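# Slide the pizza onto the cutting board's centre

## Task

Get the pizza lying flat at the centre of the cutting board. When finished, no turner (spatula) may be in contact with the pizza, and the pizza must stay there without the robot holding it. The board must never be moved or rotated beyond a small amount, and neither gripper nor any arm part may touch the pizza at any point.

## Robot and tools

Robot: two xArm6 arms with parallel-jaw grippers, named left_arm and right_arm. Names are not image sides. Bases in the scene frame: left_arm at (-0.035, +0.380, 0), right_arm at (+0.043, -0.315, 0), both turned slightly about z. Scene frame: origin on the table top between the arms, +x out over the table, +y toward left_arm, +z up. Distances in metres, orientations as quaternions in w, x, y, z order.

Gripper frame: fingers point along the gripper's +z and close along its y. The reported end_effector_position is the point between the closed finger pads, about 2 cm short of the fingertips; closing pushes the tips about 10 mm further along +z. Reported hand positions can be off, more when reaching far. The pizza must be moved with a turner (spatula), not by hand, since any arm or gripper contact with the pizza fails the task. The board must stay essentially still.

The row: every command that moves an arm uses one flat list of 16 numbers covering both arms: left_arm x, y, z, qw, qx, qy, qz, opening, then right_arm the same eight. All values are absolute targets in the scene frame (a pose, not an offset): position in metres, quaternion w first. Opening runs from -1 (closed) to +1 (fully open, 0.084 m). An arm meant to stay still must be sent its own last reported position and quaternion plus its intended opening in every row; to keep an orientation steady, repeat the same commanded quaternion rather than the drifted reported one. A target more than 0.6 m from the arm's last reported position along any gripper axis gets the call refused, and nothing is sent.

Each control step the commanded pose is trimmed to at most 70 mm and 16 degrees from the measured pose; inverse kinematics then favours position over orientation. Elbows stop just before straight.

Tools:
- execute_actions {"actions": [...], "pictures": bool}. The list holds at most one item. Empty list: just report the state. An item {"rows": [[16 numbers], ...], "steps": n} plays up to 15 rows, one per control step of 1/30 s (n at most 15, default 15; the final row repeats if rows run out). An item {"steps": n} with no rows is a wait of up to 300 steps, counted from the previous result, so thinking time eats into it. Pictures are included unless pictures is false.
- move {"target": [16 numbers], "speed": m/s}. Drives both grippers in straight lines toward the absolute target poses, finishing together, lasting 0.5 to 10 s (cut off at 10 s). Speed 0.002 to 0.5, default 0.25; turning is capped at twice that in rad/s. Openings are applied at the start. Paths ignore obstacles and the other arm, and the hand can lag, wander or overshoot speed, especially near full reach. Faster moves and targets set deeper past a contact strike and press harder.
- wait {"seconds": 0 to 10}: lets time pass with no new command.
- zoom_image {"camera": one of cam_high, cam_low, cam_left_wrist, cam_right_wrist, "region": [x0, y0, x1, y1]}: a magnified crop of that camera's latest image, pixel coordinates from the top-left, at most 504 by 504. All images are 672x504.
- read_manual {"section": "licences"}: URDF licence text only; moves nothing.
Call it only once the pizza rests on its own with the turner clear.

Results: a state line per arm with gripper position, quaternion and linear/angular velocities; grip_measured (finger opening on the command scale); joint positions and torques (torques carry offsets and noise and read nonzero in free air); a Hand target line showing where the controller is heading. A move adds a move: line with its ending (done, off_target, moving, held, fault) and limits (paced = target clipped; held = some steps blocked, after which the arm may jump faster), plus each gripper's distance from its target. HELD marks steps the clearance check blocked; pose unreachable names the arm whose command was altered. After an execute_actions action the arm only continues to its last clipped pose, so far targets need further commands.

Gripping the turner: command an opening clearly below grip_measured; lower means stronger squeeze (about 24 N per pad up to roughly 6 cm width). Sending back grip_measured still holds lightly. Fast closing can squeeze too hard.

The simulation keeps running while you think, and anything held keeps heating the motors; MOTOR HOT appears from 65 °C and at 80 °C the arm is braked (OVER-TEMPERATURE FAULT). If contact torque reaches a joint's load limit (waist and shoulder 47.5, elbow and forearm roll 28.5, wrist pitch and wrist roll 19 N m, held weight included) the arm backs off, freezes for 10 s and drops the rest of the call.

Avoid: touching the pizza with the robot, bumping or dragging the board, dropping the turner or pizza, knocking anything off the table, arms colliding or pressing each other, and hard pushes. Random brief nudges may hit loose objects, so check the final state in the images before finishing.

Each tool is called as name(argument=value, ...) on one line, values as JSON.

## Session

execute_actions(actions=[])

Scene clock: 0.00 s of 4200.00 s.
left_arm: end_effector_position=(+0.3561, +0.5638, +0.2891) grip_measured=-1.00 end_effector_quat_wxyz=(+0.618, -0.536, -0.448, -0.360) end_effector_velocity=(-0.000, +0.000, -0.000) end_effector_angular_velocity=(+0.000, +0.002, +0.001) | right_arm: end_effector_position=(+0.7872, -0.0659, +0.1723) grip_measured=-0.07 end_effector_quat_wxyz=(+0.461, +0.632, +0.177, +0.597) end_effector_velocity=(+0.000, +0.000, -0.000) end_effector_angular_velocity=(-0.001, +0.000, +0.001)
Joint positions: left_arm=[-0.037  0.172 -0.922  1.319  1.831 -2.075  0.   ] | right_arm=[ 0.739  1.011 -1.832 -2.13   1.229  1.533  0.041]
Joint velocities: left_arm=[-0.     0.001  0.    -0.001  0.001  0.001 -0.   ] | right_arm=[-0.     0.001 -0.    -0.001 -0.     0.    -0.   ]
Joint torques (N m, as the arm reports them, + toward a larger angle): no reading
Hand target (left_arm): +0.356, +0.564, +0.289; +0.618, -0.536, -0.448, -0.360
Hand target (right_arm): +0.787, -0.066, +0.172; +0.461, +0.632, +0.177, +0.597

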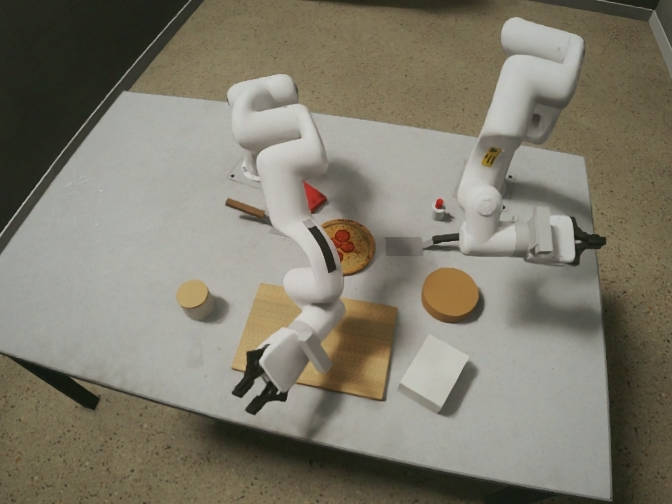

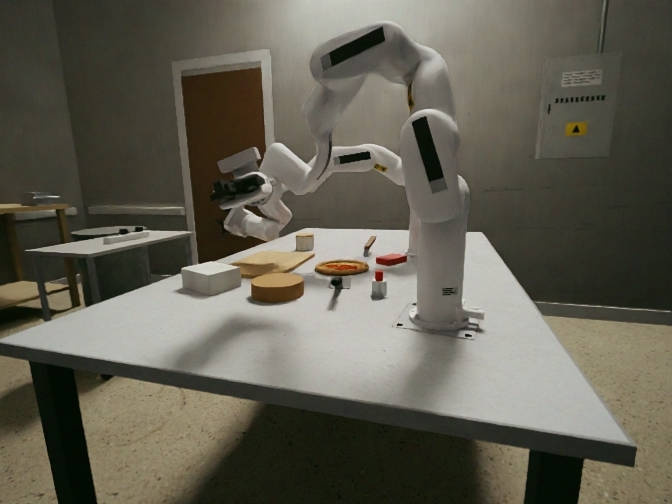

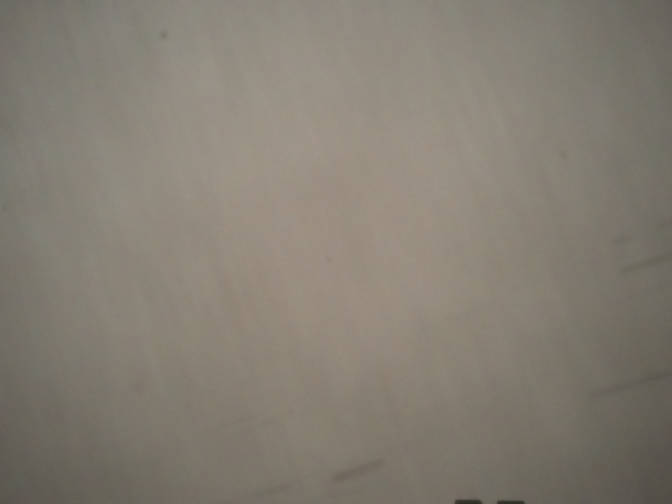

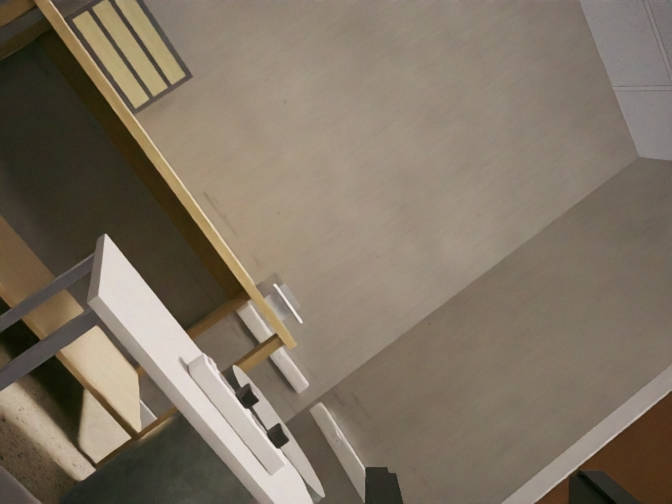

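move(target=[0.33,0.45,0.35,0.618,-0.536,-0.448,-0.360,1, 0.6,-0.25,0.35,0.461,0.632,0.177,0.597,1])

move(target=[0.25,0.38,0.30,0,0.707,-0.707,0,1, 0.35,-0.35,0.30,0,0.707,0.707,0,1], speed=0.4)

Scene clock: 4.87 s of 4200.00 s.
left_arm: end_effector_position=(+0.3301, +0.4499, +0.3498) grip_measured=+1.00 end_effector_quat_wxyz=(+0.618, -0.537, -0.448, -0.360) end_effector_velocity=(+0.001, -0.001, +0.001) end_effector_angular_velocity=(+0.001, -0.003, -0.003) | right_arm: end_effector_position=(+0.6004, -0.2505, +0.3492) grip_measured=+1.00 end_effector_quat_wxyz=(+0.461, +0.632, +0.177, +0.597) end_effector_velocity=(-0.002, -0.001, +0.002) end_effector_angular_velocity=(+0.001, +0.002, +0.002)
Joint positions: left_arm=[-0.336  0.103 -1.017  1.148  2.093 -1.986  0.084] | right_arm=[ 0.568 -0.105 -0.71  -2.279  1.134  1.619  0.084]
Joint velocities: left_arm=[-0.002 -0.    -0.001  0.002  0.    -0.002 -0.   ] | right_arm=[-0.004 -0.012  0.006 -0.001 -0.009 -0.003  0.   ]
Joint torques (N m, as the arm reports them, + toward a larger angle): left_arm=[ -1.29 -15.3   -9.44   0.98   1.4    0.12] | right_arm=[ -0.58 -17.8  -12.52  -1.22   2.75  -0.44]
Hand target (left_arm): +0.330, +0.450, +0.350; +0.618, -0.537, -0.448, -0.360
Hand target (right_arm): +0.600, -0.251, +0.350; +0.461, +0.632, +0.177, +0.597
Off the commanded pose (left_arm): 0.000 m, 0 deg.
Off the commanded pose (right_arm): 0.001 m, 0 deg.
move: done
camera_calibration (this result's frames):
cam_left_wrist: T_world_to_cam=[[0.926644, 0.164346, -0.338115, -0.232241], [-0.33506, -0.0468323, -0.941032, 0.527177], [-0.17049, 0.98529, 0.011669, -0.258253], [0, 0, 0, 1]] pos_world=[0.34781, 0.317311, 0.42058]
cam_right_wrist: T_world_to_cam=[[-0.31964, -0.487703, 0.812389, -0.180647], [-0.222586, -0.794728, -0.564679, 0.200358], [0.921024, -0.36132, 0.145472, -0.564931], [0, 0, 0, 1]] pos_world=[0.50717, -0.132994, 0.342075]

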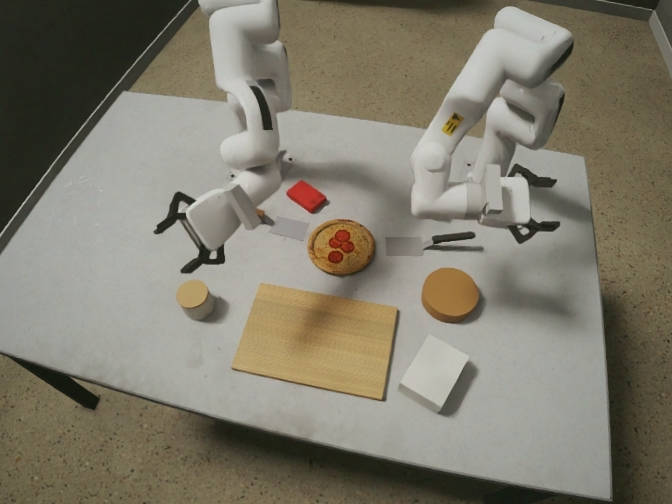

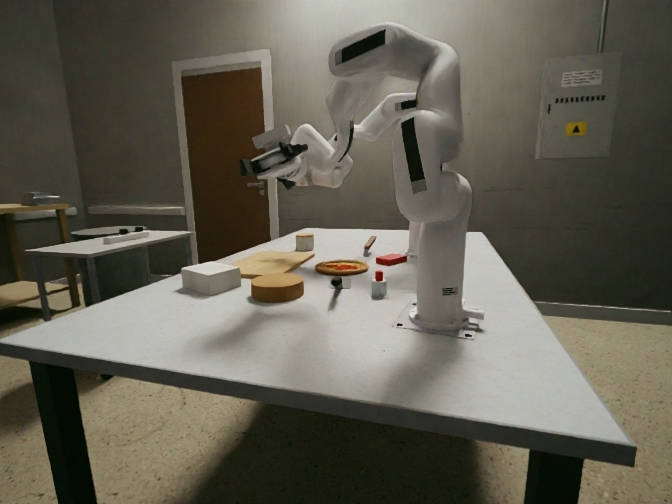

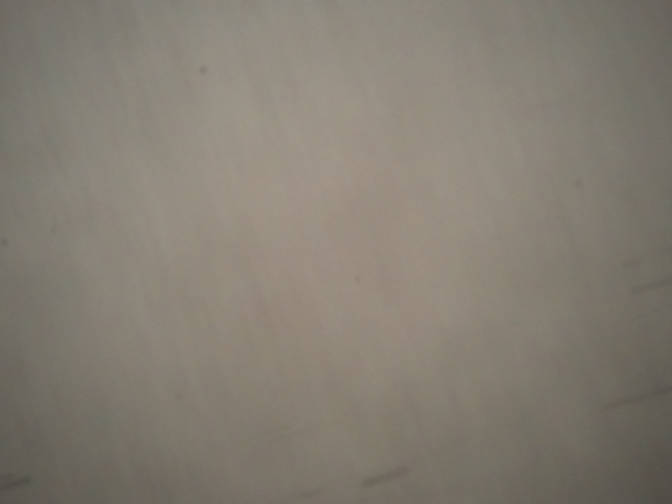

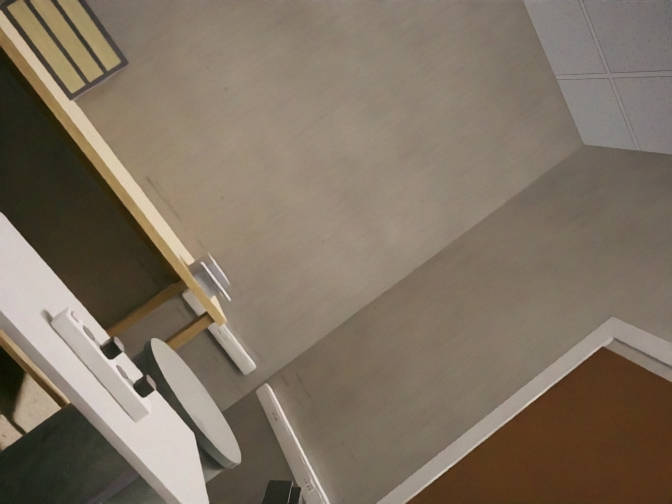

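Scene clock: 9.30 s of 4200.00 s.
left_arm: end_effector_position=(+0.2508, +0.3797, +0.3018) grip_measured=+1.00 end_effector_quat_wxyz=(-0.003, +0.708, -0.706, +0.000) end_effector_velocity=(+0.000, -0.000, -0.000) end_effector_angular_velocity=(-0.004, +0.008, -0.005) | right_arm: end_effector_position=(+0.3501, -0.3496, +0.3007) grip_measured=+1.00 end_effector_quat_wxyz=(-0.000, +0.706, +0.708, +0.002) end_effector_velocity=(-0.001, -0.000, -0.000) end_effector_angular_velocity=(-0.001, +0.005, +0.003)
Joint positions: left_arm=[ 0.149 -0.692 -0.75   0.004  1.438  1.562  0.084] | right_arm=[ 0.069 -0.072 -1.27  -3.138 -1.34   1.45   0.084]
Joint velocities: left_arm=[ 0.003  0.008 -0.006 -0.004  0.006  0.008 -0.   ] | right_arm=[-0.     0.002 -0.    -0.002 -0.003 -0.003 -0.   ]
Joint torques (N m, as the arm reports them, + toward a larger angle): left_arm=[ -1.45  -5.42 -11.76  -1.47  -1.65   0.03] | right_arm=[ -0.35 -15.9  -10.84  -0.16  -2.32  -0.54]
Hand target (left_arm): +0.251, +0.380, +0.302; -0.002, +0.708, -0.706, +0.000
Hand target (right_arm): +0.350, -0.350, +0.301; -0.000, +0.706, +0.708, +0.002
Off the commanded pose (left_arm): 0.002 m, 0 deg.
Off the commanded pose (right_arm): 0.001 m, 0 deg.
move: done; limits=paced
camera_calibration (this result's frames):
cam_left_wrist: T_world_to_cam=[[-0.999975, -0.00614282, -0.00344759, 0.283543], [-0.00619426, 0.999867, 0.015114, -0.31643], [0.00335428, 0.015135, -0.99988, 0.42809], [0, 0, 0, 1]] pos_world=[0.28014, 0.31165, 0.433799]
cam_right_wrist: T_world_to_cam=[[0.999391, 0.0348186, 0.00240957, -0.305143], [0.0348527, -0.999265, -0.0159762, -0.288094], [0.00185153, 0.0160505, -0.999869, 0.435062], [0, 0, 0, 1]] pos_world=[0.314193, -0.28424, 0.431138]

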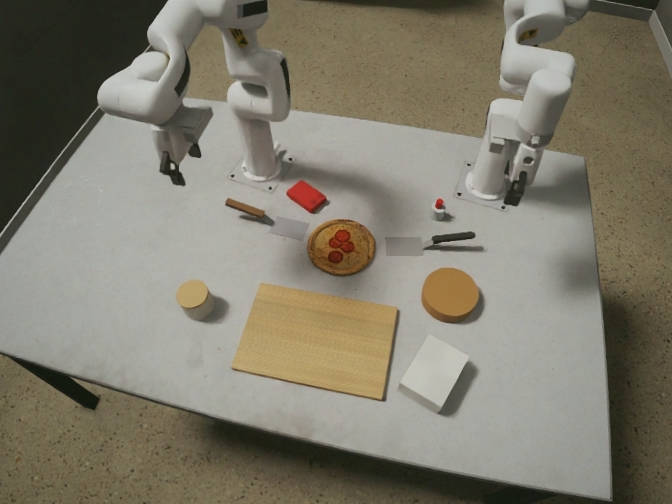

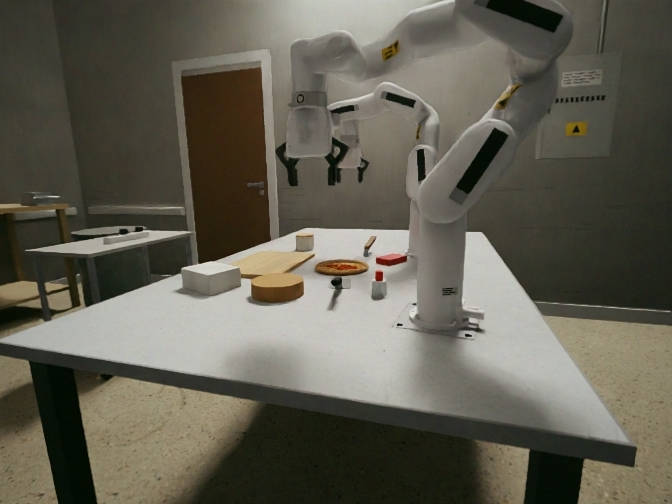

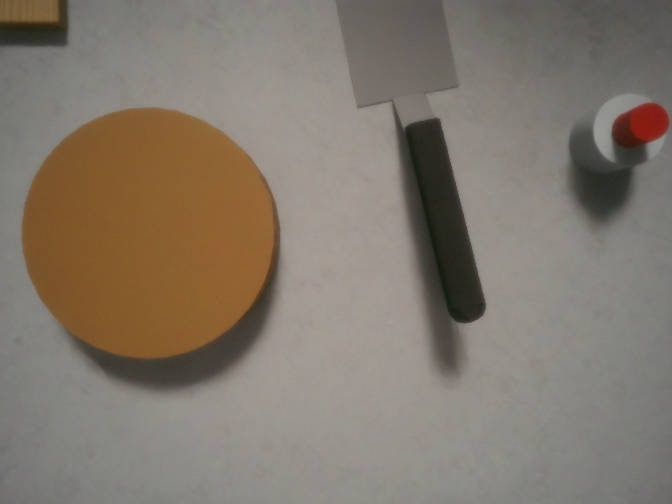

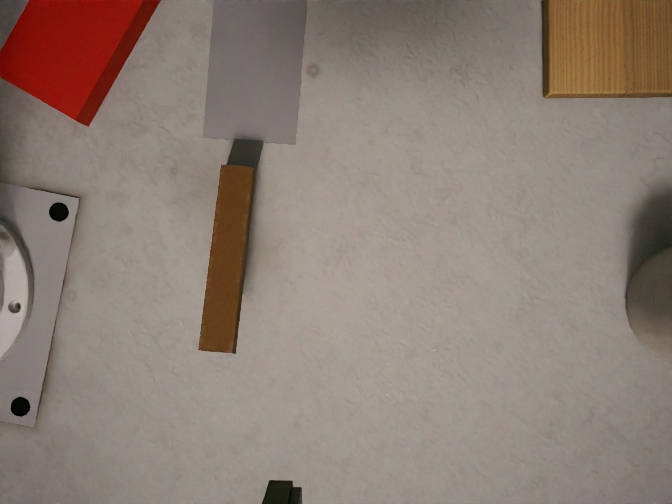

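zoom_image(camera="cam_low", region=[220, 220, 420, 320])

zoom_image(camera="cam_high", region=[210, 170, 490, 410])

Region (220, 220, 420, 320) of cam_low's 672x504 image, scaled by 2.520, with more detail than that image has.

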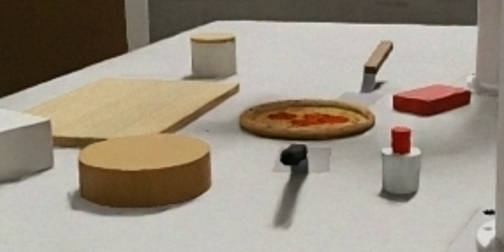

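Region (210, 170, 490, 410) of cam_high's 672x504 image, scaled by 1.800, with more detail than that image has; it fills the top 432 rows of this view, and the rest is white.

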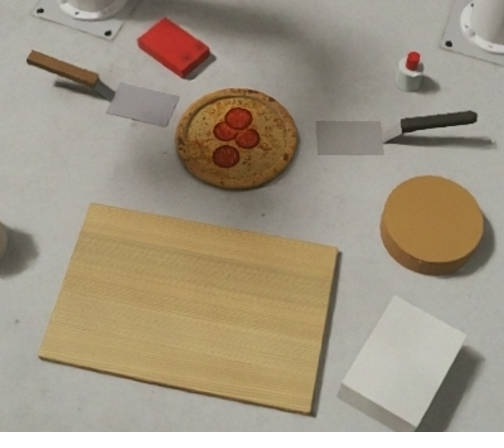

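move(target=[0.2267,0.275,0.12,0,0.774,-0.633,0,0.3, 0.2505,-0.26,0.12,0,0.717,0.697,0,0.3])

Scene clock: 28.33 s of 4200.00 s.
left_arm: end_effector_position=(+0.2274, +0.2745, +0.1202) grip_measured=+0.29 end_effector_quat_wxyz=(+0.001, +0.774, -0.633, +0.000) end_effector_velocity=(+0.001, -0.001, -0.002) end_effector_angular_velocity=(+0.000, +0.001, +0.002) | right_arm: end_effector_position=(+0.2503, -0.2607, +0.1200) grip_measured=+0.29 end_effector_quat_wxyz=(+0.000, +0.718, +0.697, -0.001) end_effector_velocity=(+0.000, +0.000, -0.001) end_effector_angular_velocity=(-0.004, -0.003, -0.002)
Joint positions: left_arm=[-0.228 -0.546 -0.309 -0.003  0.855  0.99   0.056] | right_arm=[ 0.442 -0.215 -0.578 -3.142 -0.795  1.858  0.056]
Joint velocities: left_arm=[-0.003  0.013 -0.001  0.    -0.011 -0.005  0.   ] | right_arm=[ 0.008  0.001  0.002 -0.006  0.005  0.014 -0.   ]
Joint torques (N m, as the arm reports them, + toward a larger angle): left_arm=[ -1.44  -6.64 -10.85  -1.34  -1.78   0.06] | right_arm=[ -0.46 -10.8   -9.25  -0.34  -2.33  -0.68]
Hand target (left_arm): +0.227, +0.274, +0.120; +0.001, +0.774, -0.633, +0.000
Hand target (right_arm): +0.250, -0.261, +0.120; +0.000, +0.718, +0.697, -0.001
Off the commanded pose (left_arm): 0.001 m, 0 deg.
Off the commanded pose (right_arm): 0.001 m, 0 deg.
After step 90, 14.40 s passed at rest.
move: done
camera_calibration (this result's frames):
cam_left_wrist: T_world_to_cam=[[-0.979287, -0.202464, 0.00213226, 0.307294], [-0.202435, 0.979249, 0.00952923, -0.157621], [-0.00401734, 0.00890021, -0.999952, 0.251537], [0, 0, 0, 1]] pos_world=[0.270031, 0.214327, 0.252372]
cam_right_wrist: T_world_to_cam=[[0.999999, 0.00128728, -0.0010216, -0.216517], [0.00127467, -0.999924, -0.0122501, -0.190911], [-0.00103729, 0.0122488, -0.999924, 0.25289], [0, 0, 0, 1]] pos_world=[0.217022, -0.193715, 0.250311]

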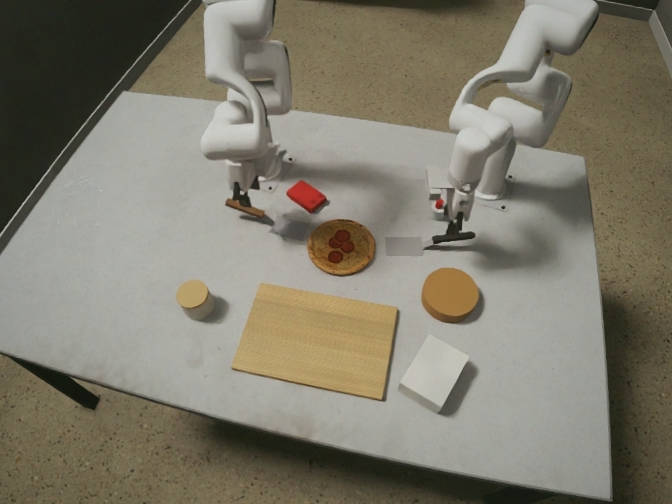

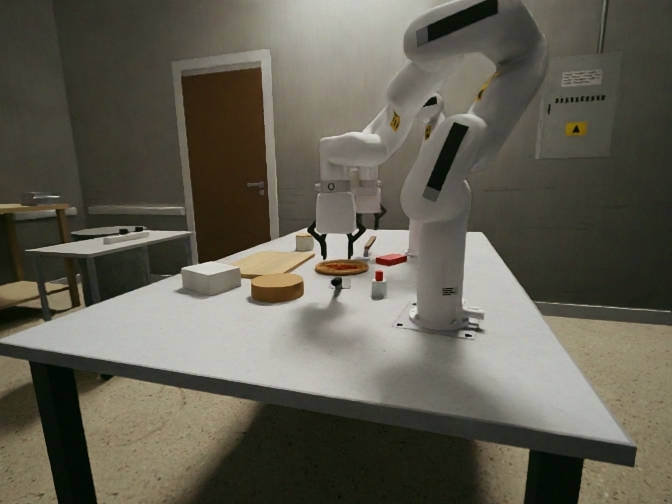

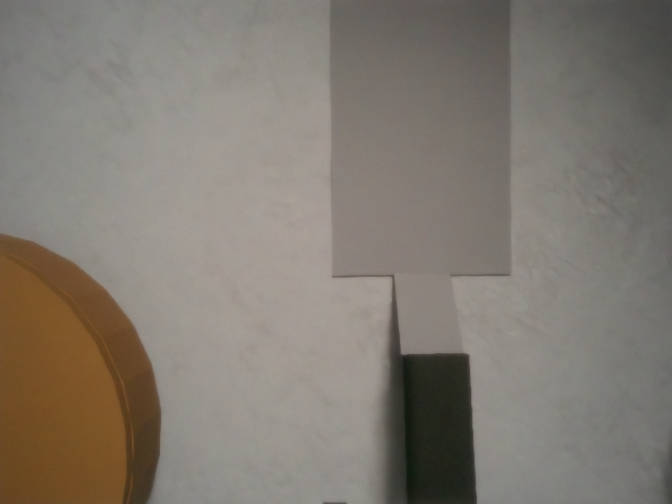

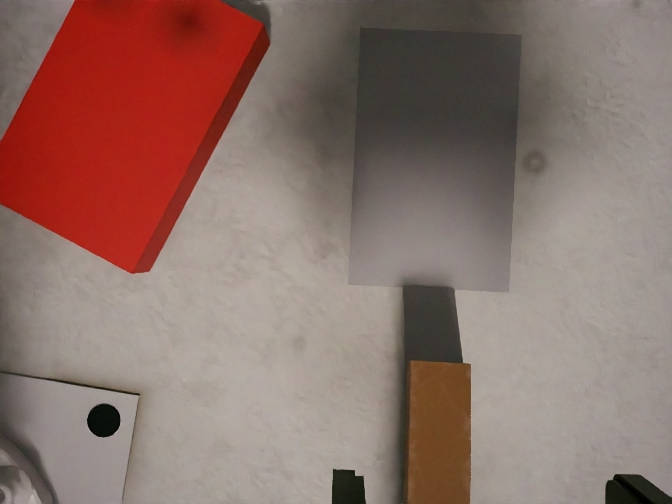

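move(target=[0.2257,0.275,0.038,0,0.774,-0.633,0,0.3, 0.251,-0.26,0.038,0,0.722,0.692,0,0.3], speed=0.12)

zoom_image(camera="cam_high", region=[210, 160, 490, 280])

zoom_image(camera="cam_low", region=[290, 210, 410, 310])

Scene clock: 32.67 s of 4200.00 s.
left_arm: end_effector_position=(+0.2260, +0.2750, +0.0381) grip_measured=+0.29 end_effector_quat_wxyz=(-0.000, +0.774, -0.633, +0.000) end_effector_velocity=(+0.001, -0.001, -0.002) end_effector_angular_velocity=(-0.001, -0.001, +0.002) | right_arm: end_effector_position=(+0.2512, -0.2601, +0.0382) grip_measured=+0.29 end_effector_quat_wxyz=(+0.000, +0.722, +0.692, -0.000) end_effector_velocity=(-0.000, +0.000, -0.001) end_effector_angular_velocity=(-0.000, +0.003, -0.002)
Joint positions: left_arm=[-0.229 -0.267 -0.222  0.001  0.489  0.986  0.056] | right_arm=[ 0.444  0.009 -0.518 -3.143 -0.509  1.874  0.056]
Joint velocities: left_arm=[-0.     0.014 -0.003 -0.001 -0.012 -0.001  0.   ] | right_arm=[ 0.     0.005 -0.     0.001  0.003  0.001  0.   ]
Joint torques (N m, as the arm reports them, + toward a larger angle): left_arm=[-1.48 -8.69 -8.4  -1.17 -1.71  0.02] | right_arm=[ -0.2  -13.16  -6.95  -0.54  -2.35  -0.67]
Hand target (left_arm): +0.226, +0.275, +0.038; -0.000, +0.774, -0.633, -0.000
Hand target (right_arm): +0.251, -0.260, +0.038; +0.000, +0.722, +0.692, -0.000
Off the commanded pose (left_arm): 0.000 m, 0 deg.
Off the commanded pose (right_arm): 0.000 m, 0 deg.
After step 90, 0.03 s passed at rest.
move: done
camera_calibration (this result's frames):
cam_left_wrist: T_world_to_cam=[[-0.979407, -0.201893, 0.00047963, 0.306237], [-0.201873, 0.97934, 0.0118224, -0.157888], [-0.00285658, 0.0114821, -0.99993, 0.168469], [0, 0, 0, 1]] pos_world=[0.268539, 0.214519, 0.170177]
cam_right_wrist: T_world_to_cam=[[0.99993, -0.0118666, 0.000138024, -0.220944], [-0.011864, -0.999853, -0.0124016, -0.18795], [0.000285169, 0.0123991, -0.999923, 0.170802], [0, 0, 0, 1]] pos_world=[0.21865, -0.192662, 0.168488]

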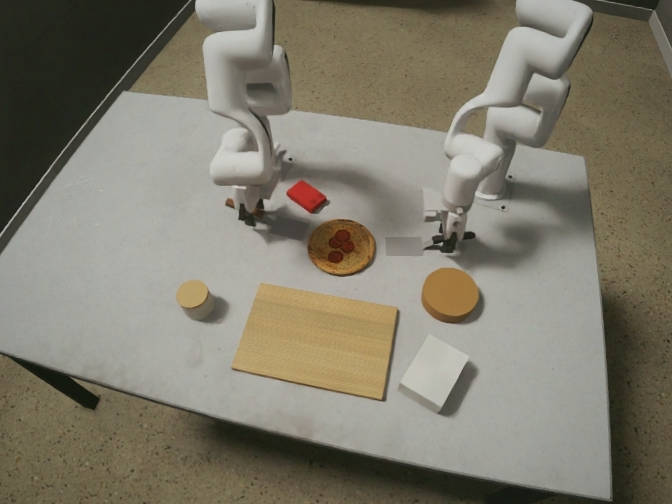

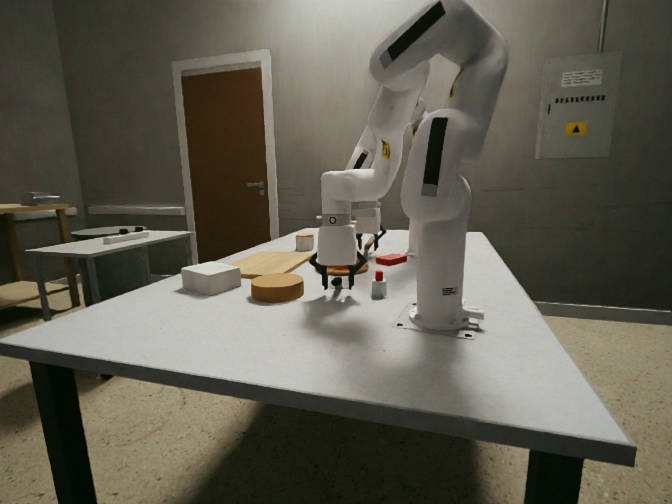

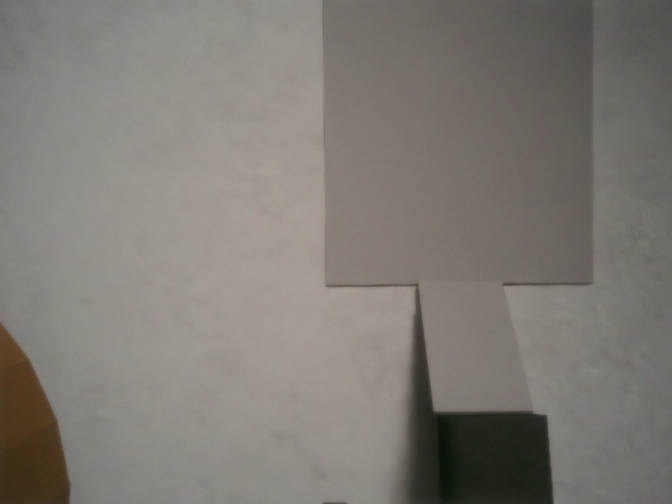

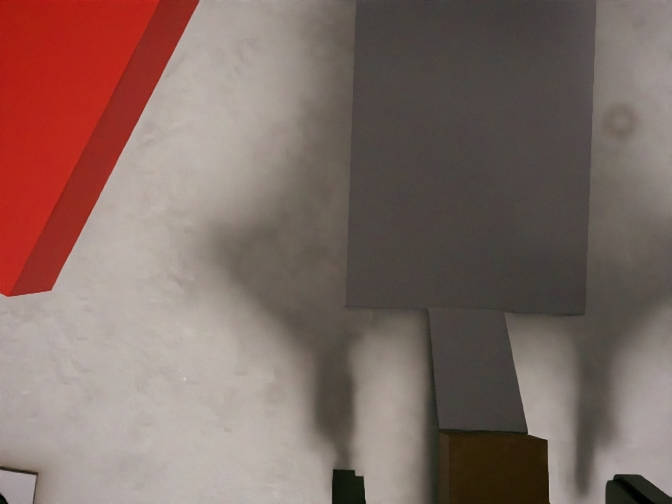

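Region (210, 160, 490, 280) of cam_high's 672x504 image, scaled by 1.800, with more detail than that image has; it fills the top 216 rows of this view, and the rest is white.

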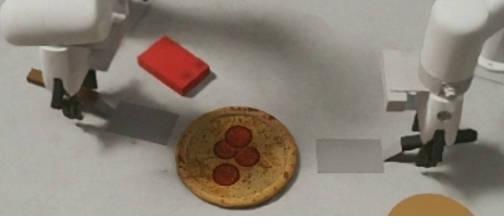

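Region (290, 210, 410, 310) of cam_low's 672x504 image, scaled by 4.200, with more detail than that image has.

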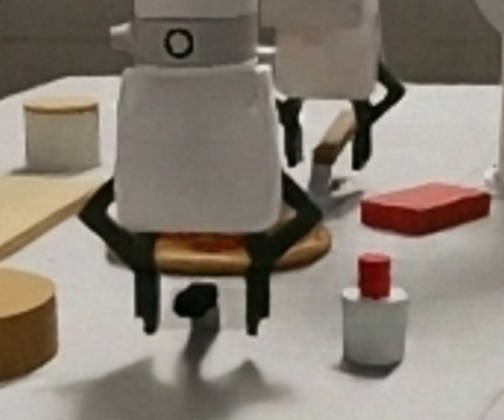

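move(target=[0.2257,0.275,0.038,0,0.774,-0.633,0,-1, 0.251,-0.26,0.038,0,0.722,0.692,0,-1])

Scene clock: 34.30 s of 4200.00 s.
left_arm: end_effector_position=(+0.2256, +0.2750, +0.0379) grip_measured=-0.55 end_effector_quat_wxyz=(+0.000, +0.774, -0.633, -0.000) end_effector_velocity=(+0.000, -0.000, +0.000) end_effector_angular_velocity=(-0.001, -0.001, -0.001) | right_arm: end_effector_position=(+0.2511, -0.2600, +0.0380) grip_measured=-0.55 end_effector_quat_wxyz=(+0.000, +0.722, +0.692, +0.000) end_effector_velocity=(+0.001, +0.000, +0.000) end_effector_angular_velocity=(+0.000, -0.003, +0.001)
Joint positions: left_arm=[-0.23  -0.267 -0.221  0.     0.489  0.987  0.02 ] | right_arm=[ 0.443  0.01  -0.518 -3.142 -0.508  1.871  0.02 ]
Joint velocities: left_arm=[ 0.    -0.    -0.    -0.    -0.001  0.001 -0.   ] | right_arm=[-0.    -0.002  0.    -0.001  0.001 -0.001 -0.   ]
Joint torques (N m, as the arm reports them, + toward a larger angle): left_arm=[-1.42 -8.45 -8.51 -1.35 -1.83  0.11] | right_arm=[ -0.34 -12.97  -6.84  -0.26  -2.37  -0.67]
Hand target (left_arm): +0.226, +0.275, +0.038; -0.000, +0.774, -0.633, -0.000
Hand target (right_arm): +0.251, -0.260, +0.038; +0.000, +0.722, +0.692, +0.000
Off the commanded pose (left_arm): 0.000 m, 0 deg.
Off the commanded pose (right_arm): 0.000 m, 0 deg.
move: done
camera_calibration (this result's frames):
cam_left_wrist: T_world_to_cam=[[-0.979485, -0.201515, 0.00121125, 0.305729], [-0.201488, 0.97942, 0.0117634, -0.158083], [-0.00355683, 0.011278, -0.99993, 0.168507], [0, 0, 0, 1]] pos_world=[0.268205, 0.214538, 0.169984]
cam_right_wrist: T_world_to_cam=[[0.999935, -0.0114169, -0.00014129, -0.220709], [-0.0114178, -0.999851, -0.0129785, -0.18795], [0.0000069052, 0.0129793, -0.999916, 0.170796], [0, 0, 0, 1]] pos_world=[0.218548, -0.192659, 0.168311]

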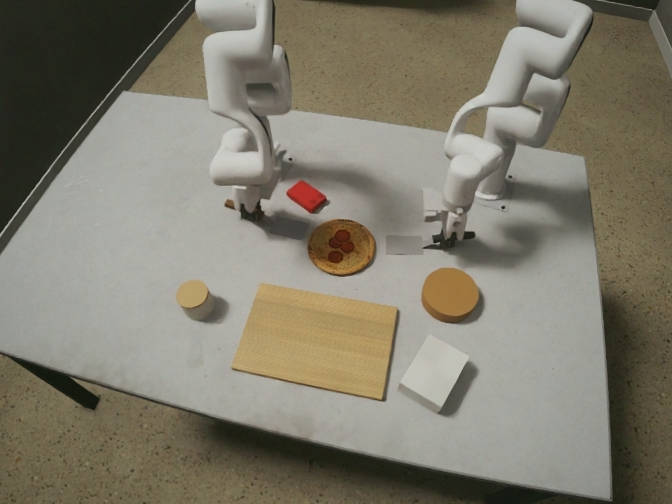

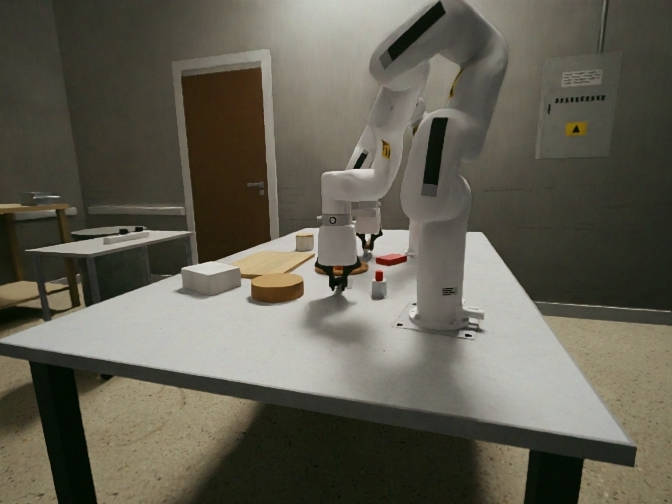

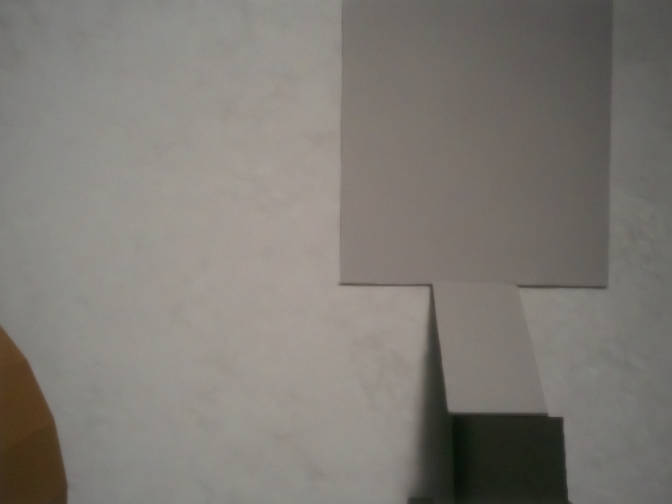

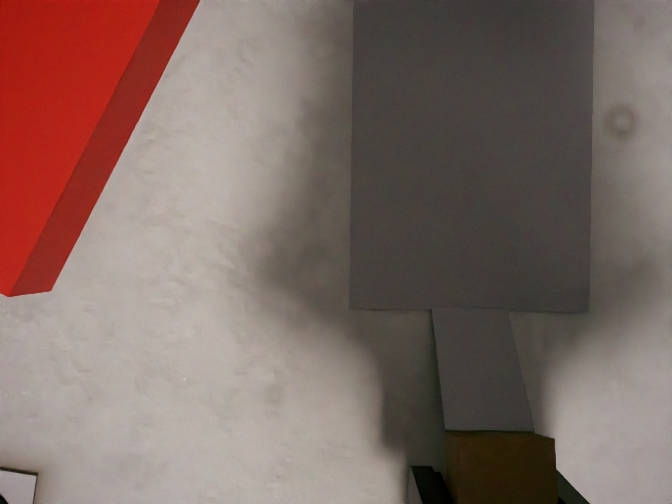

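move(target=[0.294,0.265,0.043,-0.0123,0.707,-0.707,-0.0123,-1, 0.294,-0.255,0.043,0.0123,0.707,0.707,-0.0123,-1], speed=0.06)

zoom_image(camera="cam_high", region=[240, 180, 480, 310])

Scene clock: 39.77 s of 4200.00 s.
left_arm: end_effector_position=(+0.2938, +0.2652, +0.0431) grip_measured=-0.55 end_effector_quat_wxyz=(-0.012, +0.707, -0.707, -0.012) end_effector_velocity=(+0.002, -0.001, +0.000) end_effector_angular_velocity=(+0.000, -0.000, -0.004) | right_arm: end_effector_position=(+0.2938, -0.2549, +0.0431) grip_measured=-0.55 end_effector_quat_wxyz=(+0.012, +0.707, +0.707, -0.012) end_effector_velocity=(+0.001, -0.000, +0.000) end_effector_angular_velocity=(-0.002, +0.001, +0.003)
Joint positions: left_arm=[-0.194 -0.053 -0.467  0.064  0.533  1.167  0.02 ] | right_arm=[ 0.468  0.123 -0.683 -3.203 -0.57   1.906  0.02 ]
Joint velocities: left_arm=[ 0.001  0.006 -0.008  0.001  0.002  0.004  0.   ] | right_arm=[ 0.     0.004 -0.005 -0.003 -0.003 -0.001  0.   ]
Joint torques (N m, as the arm reports them, + toward a larger angle): left_arm=[ -1.46 -12.24  -8.59  -1.34  -1.89   0.06] | right_arm=[ -0.97 -15.35  -7.3   -0.56  -2.21  -0.44]
Hand target (left_arm): +0.294, +0.265, +0.043; -0.012, +0.707, -0.707, -0.012
Hand target (right_arm): +0.294, -0.255, +0.043; +0.012, +0.707, +0.707, -0.012
Off the commanded pose (left_arm): 0.000 m, 0 deg.
Off the commanded pose (right_arm): 0.000 m, 0 deg.
After step 90, 0.37 s passed at rest.
move: done
camera_calibration (this result's frames):
cam_left_wrist: T_world_to_cam=[[-0.999993, -0.00358473, 0.000730632, 0.324048], [-0.00354706, 0.998921, 0.0463017, -0.199619], [-0.000895823, 0.0462988, -0.998927, 0.163863], [0, 0, 0, 1]] pos_world=[0.323484, 0.192979, 0.172693]
cam_right_wrist: T_world_to_cam=[[0.999521, 0.0309246, -0.00152448, -0.252411], [0.0309504, -0.999286, 0.0216782, -0.196101], [-0.000853005, -0.021715, -0.999764, 0.167169], [0, 0, 0, 1]] pos_world=[0.258502, -0.184526, 0.170996]

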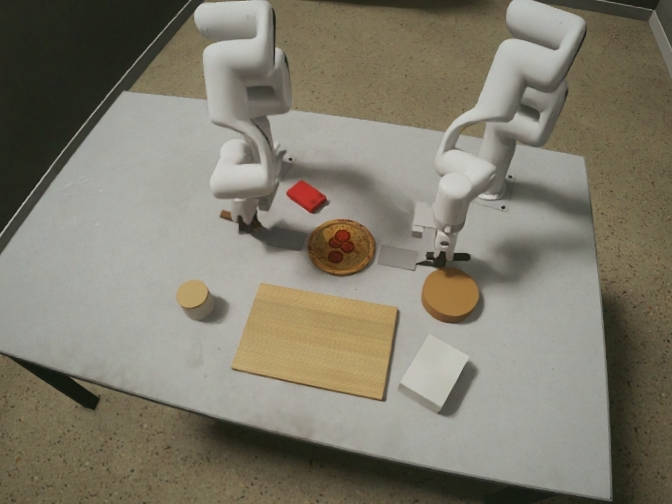

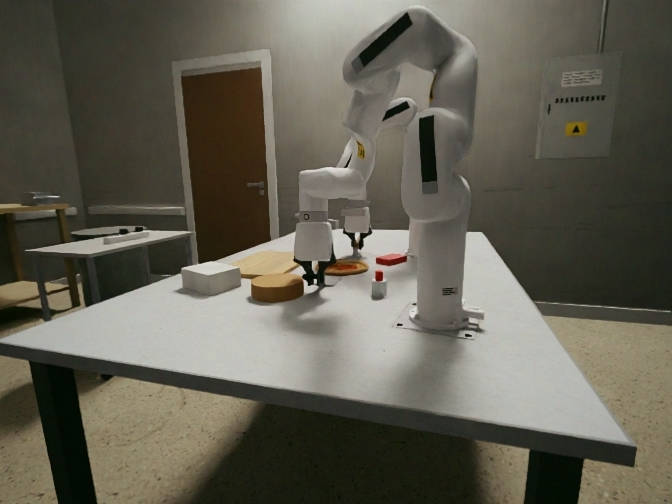

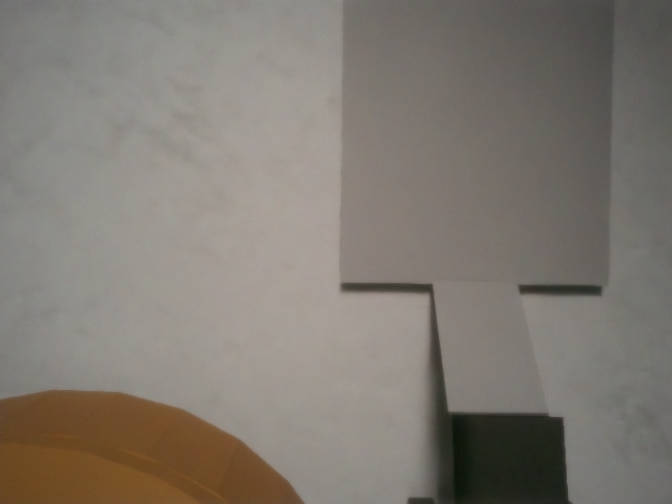

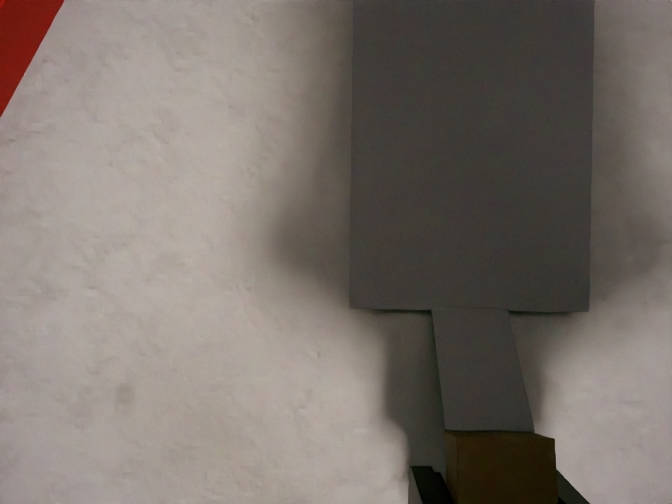

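Region (240, 180, 480, 310) of cam_high's 672x504 image, scaled by 2.100, with more detail than that image has; it fills the top 273 rows of this view, and the rest is white.

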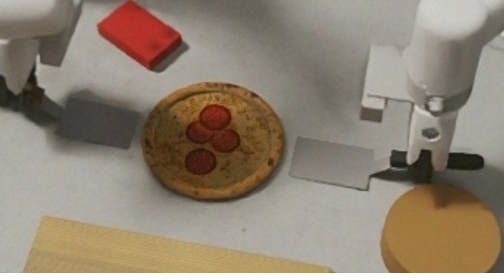

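Well aligned. Slide in.

move(target=[0.294,0.225,0.0425,-0.0123,0.707,-0.707,-0.0123,-1, 0.294,-0.217,0.0425,0.0123,0.707,0.707,-0.0123,-1], speed=0.03)

zoom_image(camera="cam_high", region=[240, 180, 480, 310])

Scene clock: 43.30 s of 4200.00 s.
left_arm: end_effector_position=(+0.2940, +0.2250, +0.0425) grip_measured=-0.55 end_effector_quat_wxyz=(-0.012, +0.707, -0.707, -0.012) end_effector_velocity=(+0.000, -0.002, -0.000) end_effector_angular_velocity=(+0.001, -0.000, +0.000) | right_arm: end_effector_position=(+0.2938, -0.2173, +0.0425) grip_measured=-0.55 end_effector_quat_wxyz=(+0.012, +0.707, +0.707, -0.012) end_effector_velocity=(+0.000, +0.002, -0.000) end_effector_angular_velocity=(-0.001, -0.000, -0.001)
Joint positions: left_arm=[-0.297 -0.004 -0.525  0.059  0.545  1.069  0.02 ] | right_arm=[ 0.6    0.16  -0.729 -3.199 -0.584  2.034  0.02 ]
Joint velocities: left_arm=[-0.005  0.004 -0.004  0.002  0.    -0.006  0.   ] | right_arm=[ 0.007  0.003 -0.003 -0.001 -0.001  0.009  0.   ]
Joint torques (N m, as the arm reports them, + toward a larger angle): left_arm=[ -1.65 -12.47  -8.4   -1.16  -1.6    0.05] | right_arm=[ -0.37 -16.23  -7.28  -0.26  -2.22  -0.63]
Hand target (left_arm): +0.294, +0.225, +0.043; -0.012, +0.707, -0.707, -0.012
Hand target (right_arm): +0.294, -0.217, +0.043; +0.012, +0.707, +0.707, -0.012
Off the commanded pose (left_arm): 0.000 m, 0 deg.
Off the commanded pose (right_arm): 0.000 m, 0 deg.
move: done
camera_calibration (this result's frames):
cam_left_wrist: T_world_to_cam=[[-0.999994, -0.0031777, 0.00129322, 0.323986], [-0.00311522, 0.998948, 0.0457432, -0.159535], [-0.00143722, 0.0457389, -0.998952, 0.165483], [0, 0, 0, 1]] pos_world=[0.323725, 0.152828, 0.172188]
cam_right_wrist: T_world_to_cam=[[0.999517, 0.0310434, -0.0015985, -0.253567], [0.031071, -0.999278, 0.0218599, -0.158557], [-0.000918739, -0.021899, -0.99976, 0.16744], [0, 0, 0, 1]] pos_world=[0.258525, -0.146904, 0.17046]

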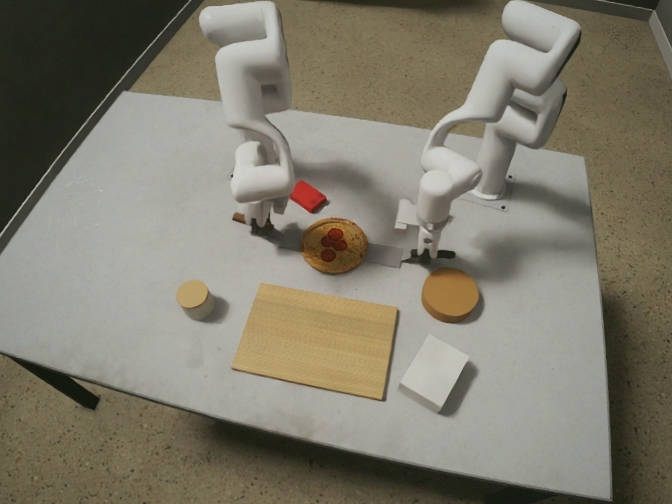

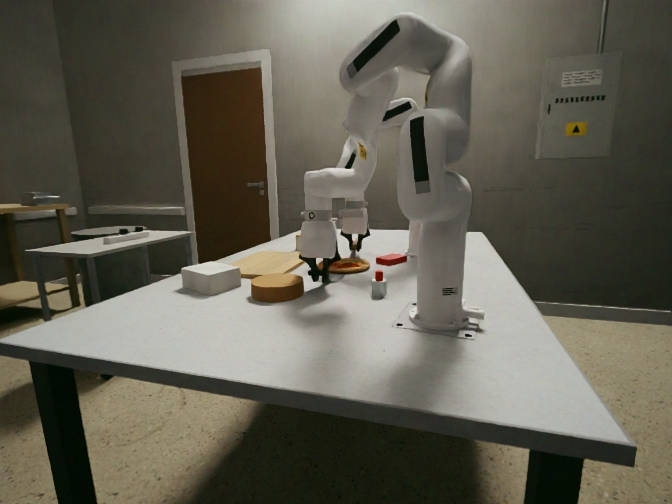

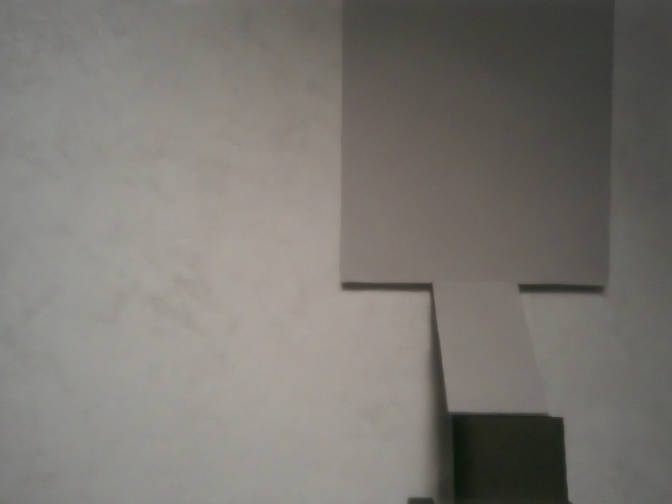

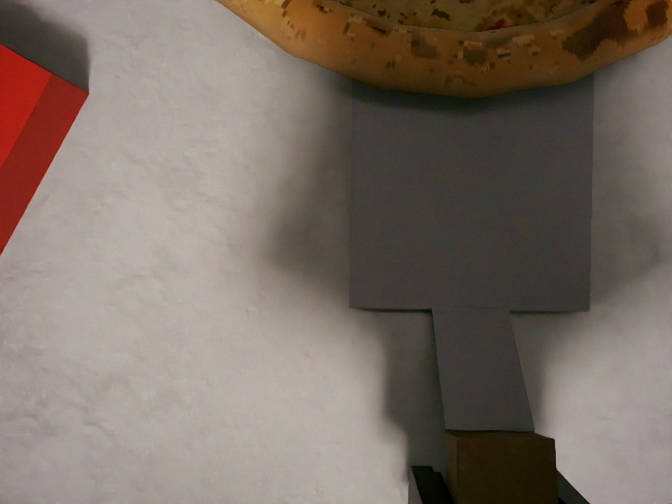

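Region (240, 180, 480, 310) of cam_high's 672x504 image, scaled by 2.100, with more detail than that image has; it fills the top 273 rows of this view, and the rest is white.

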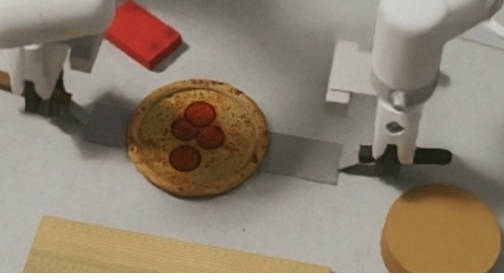

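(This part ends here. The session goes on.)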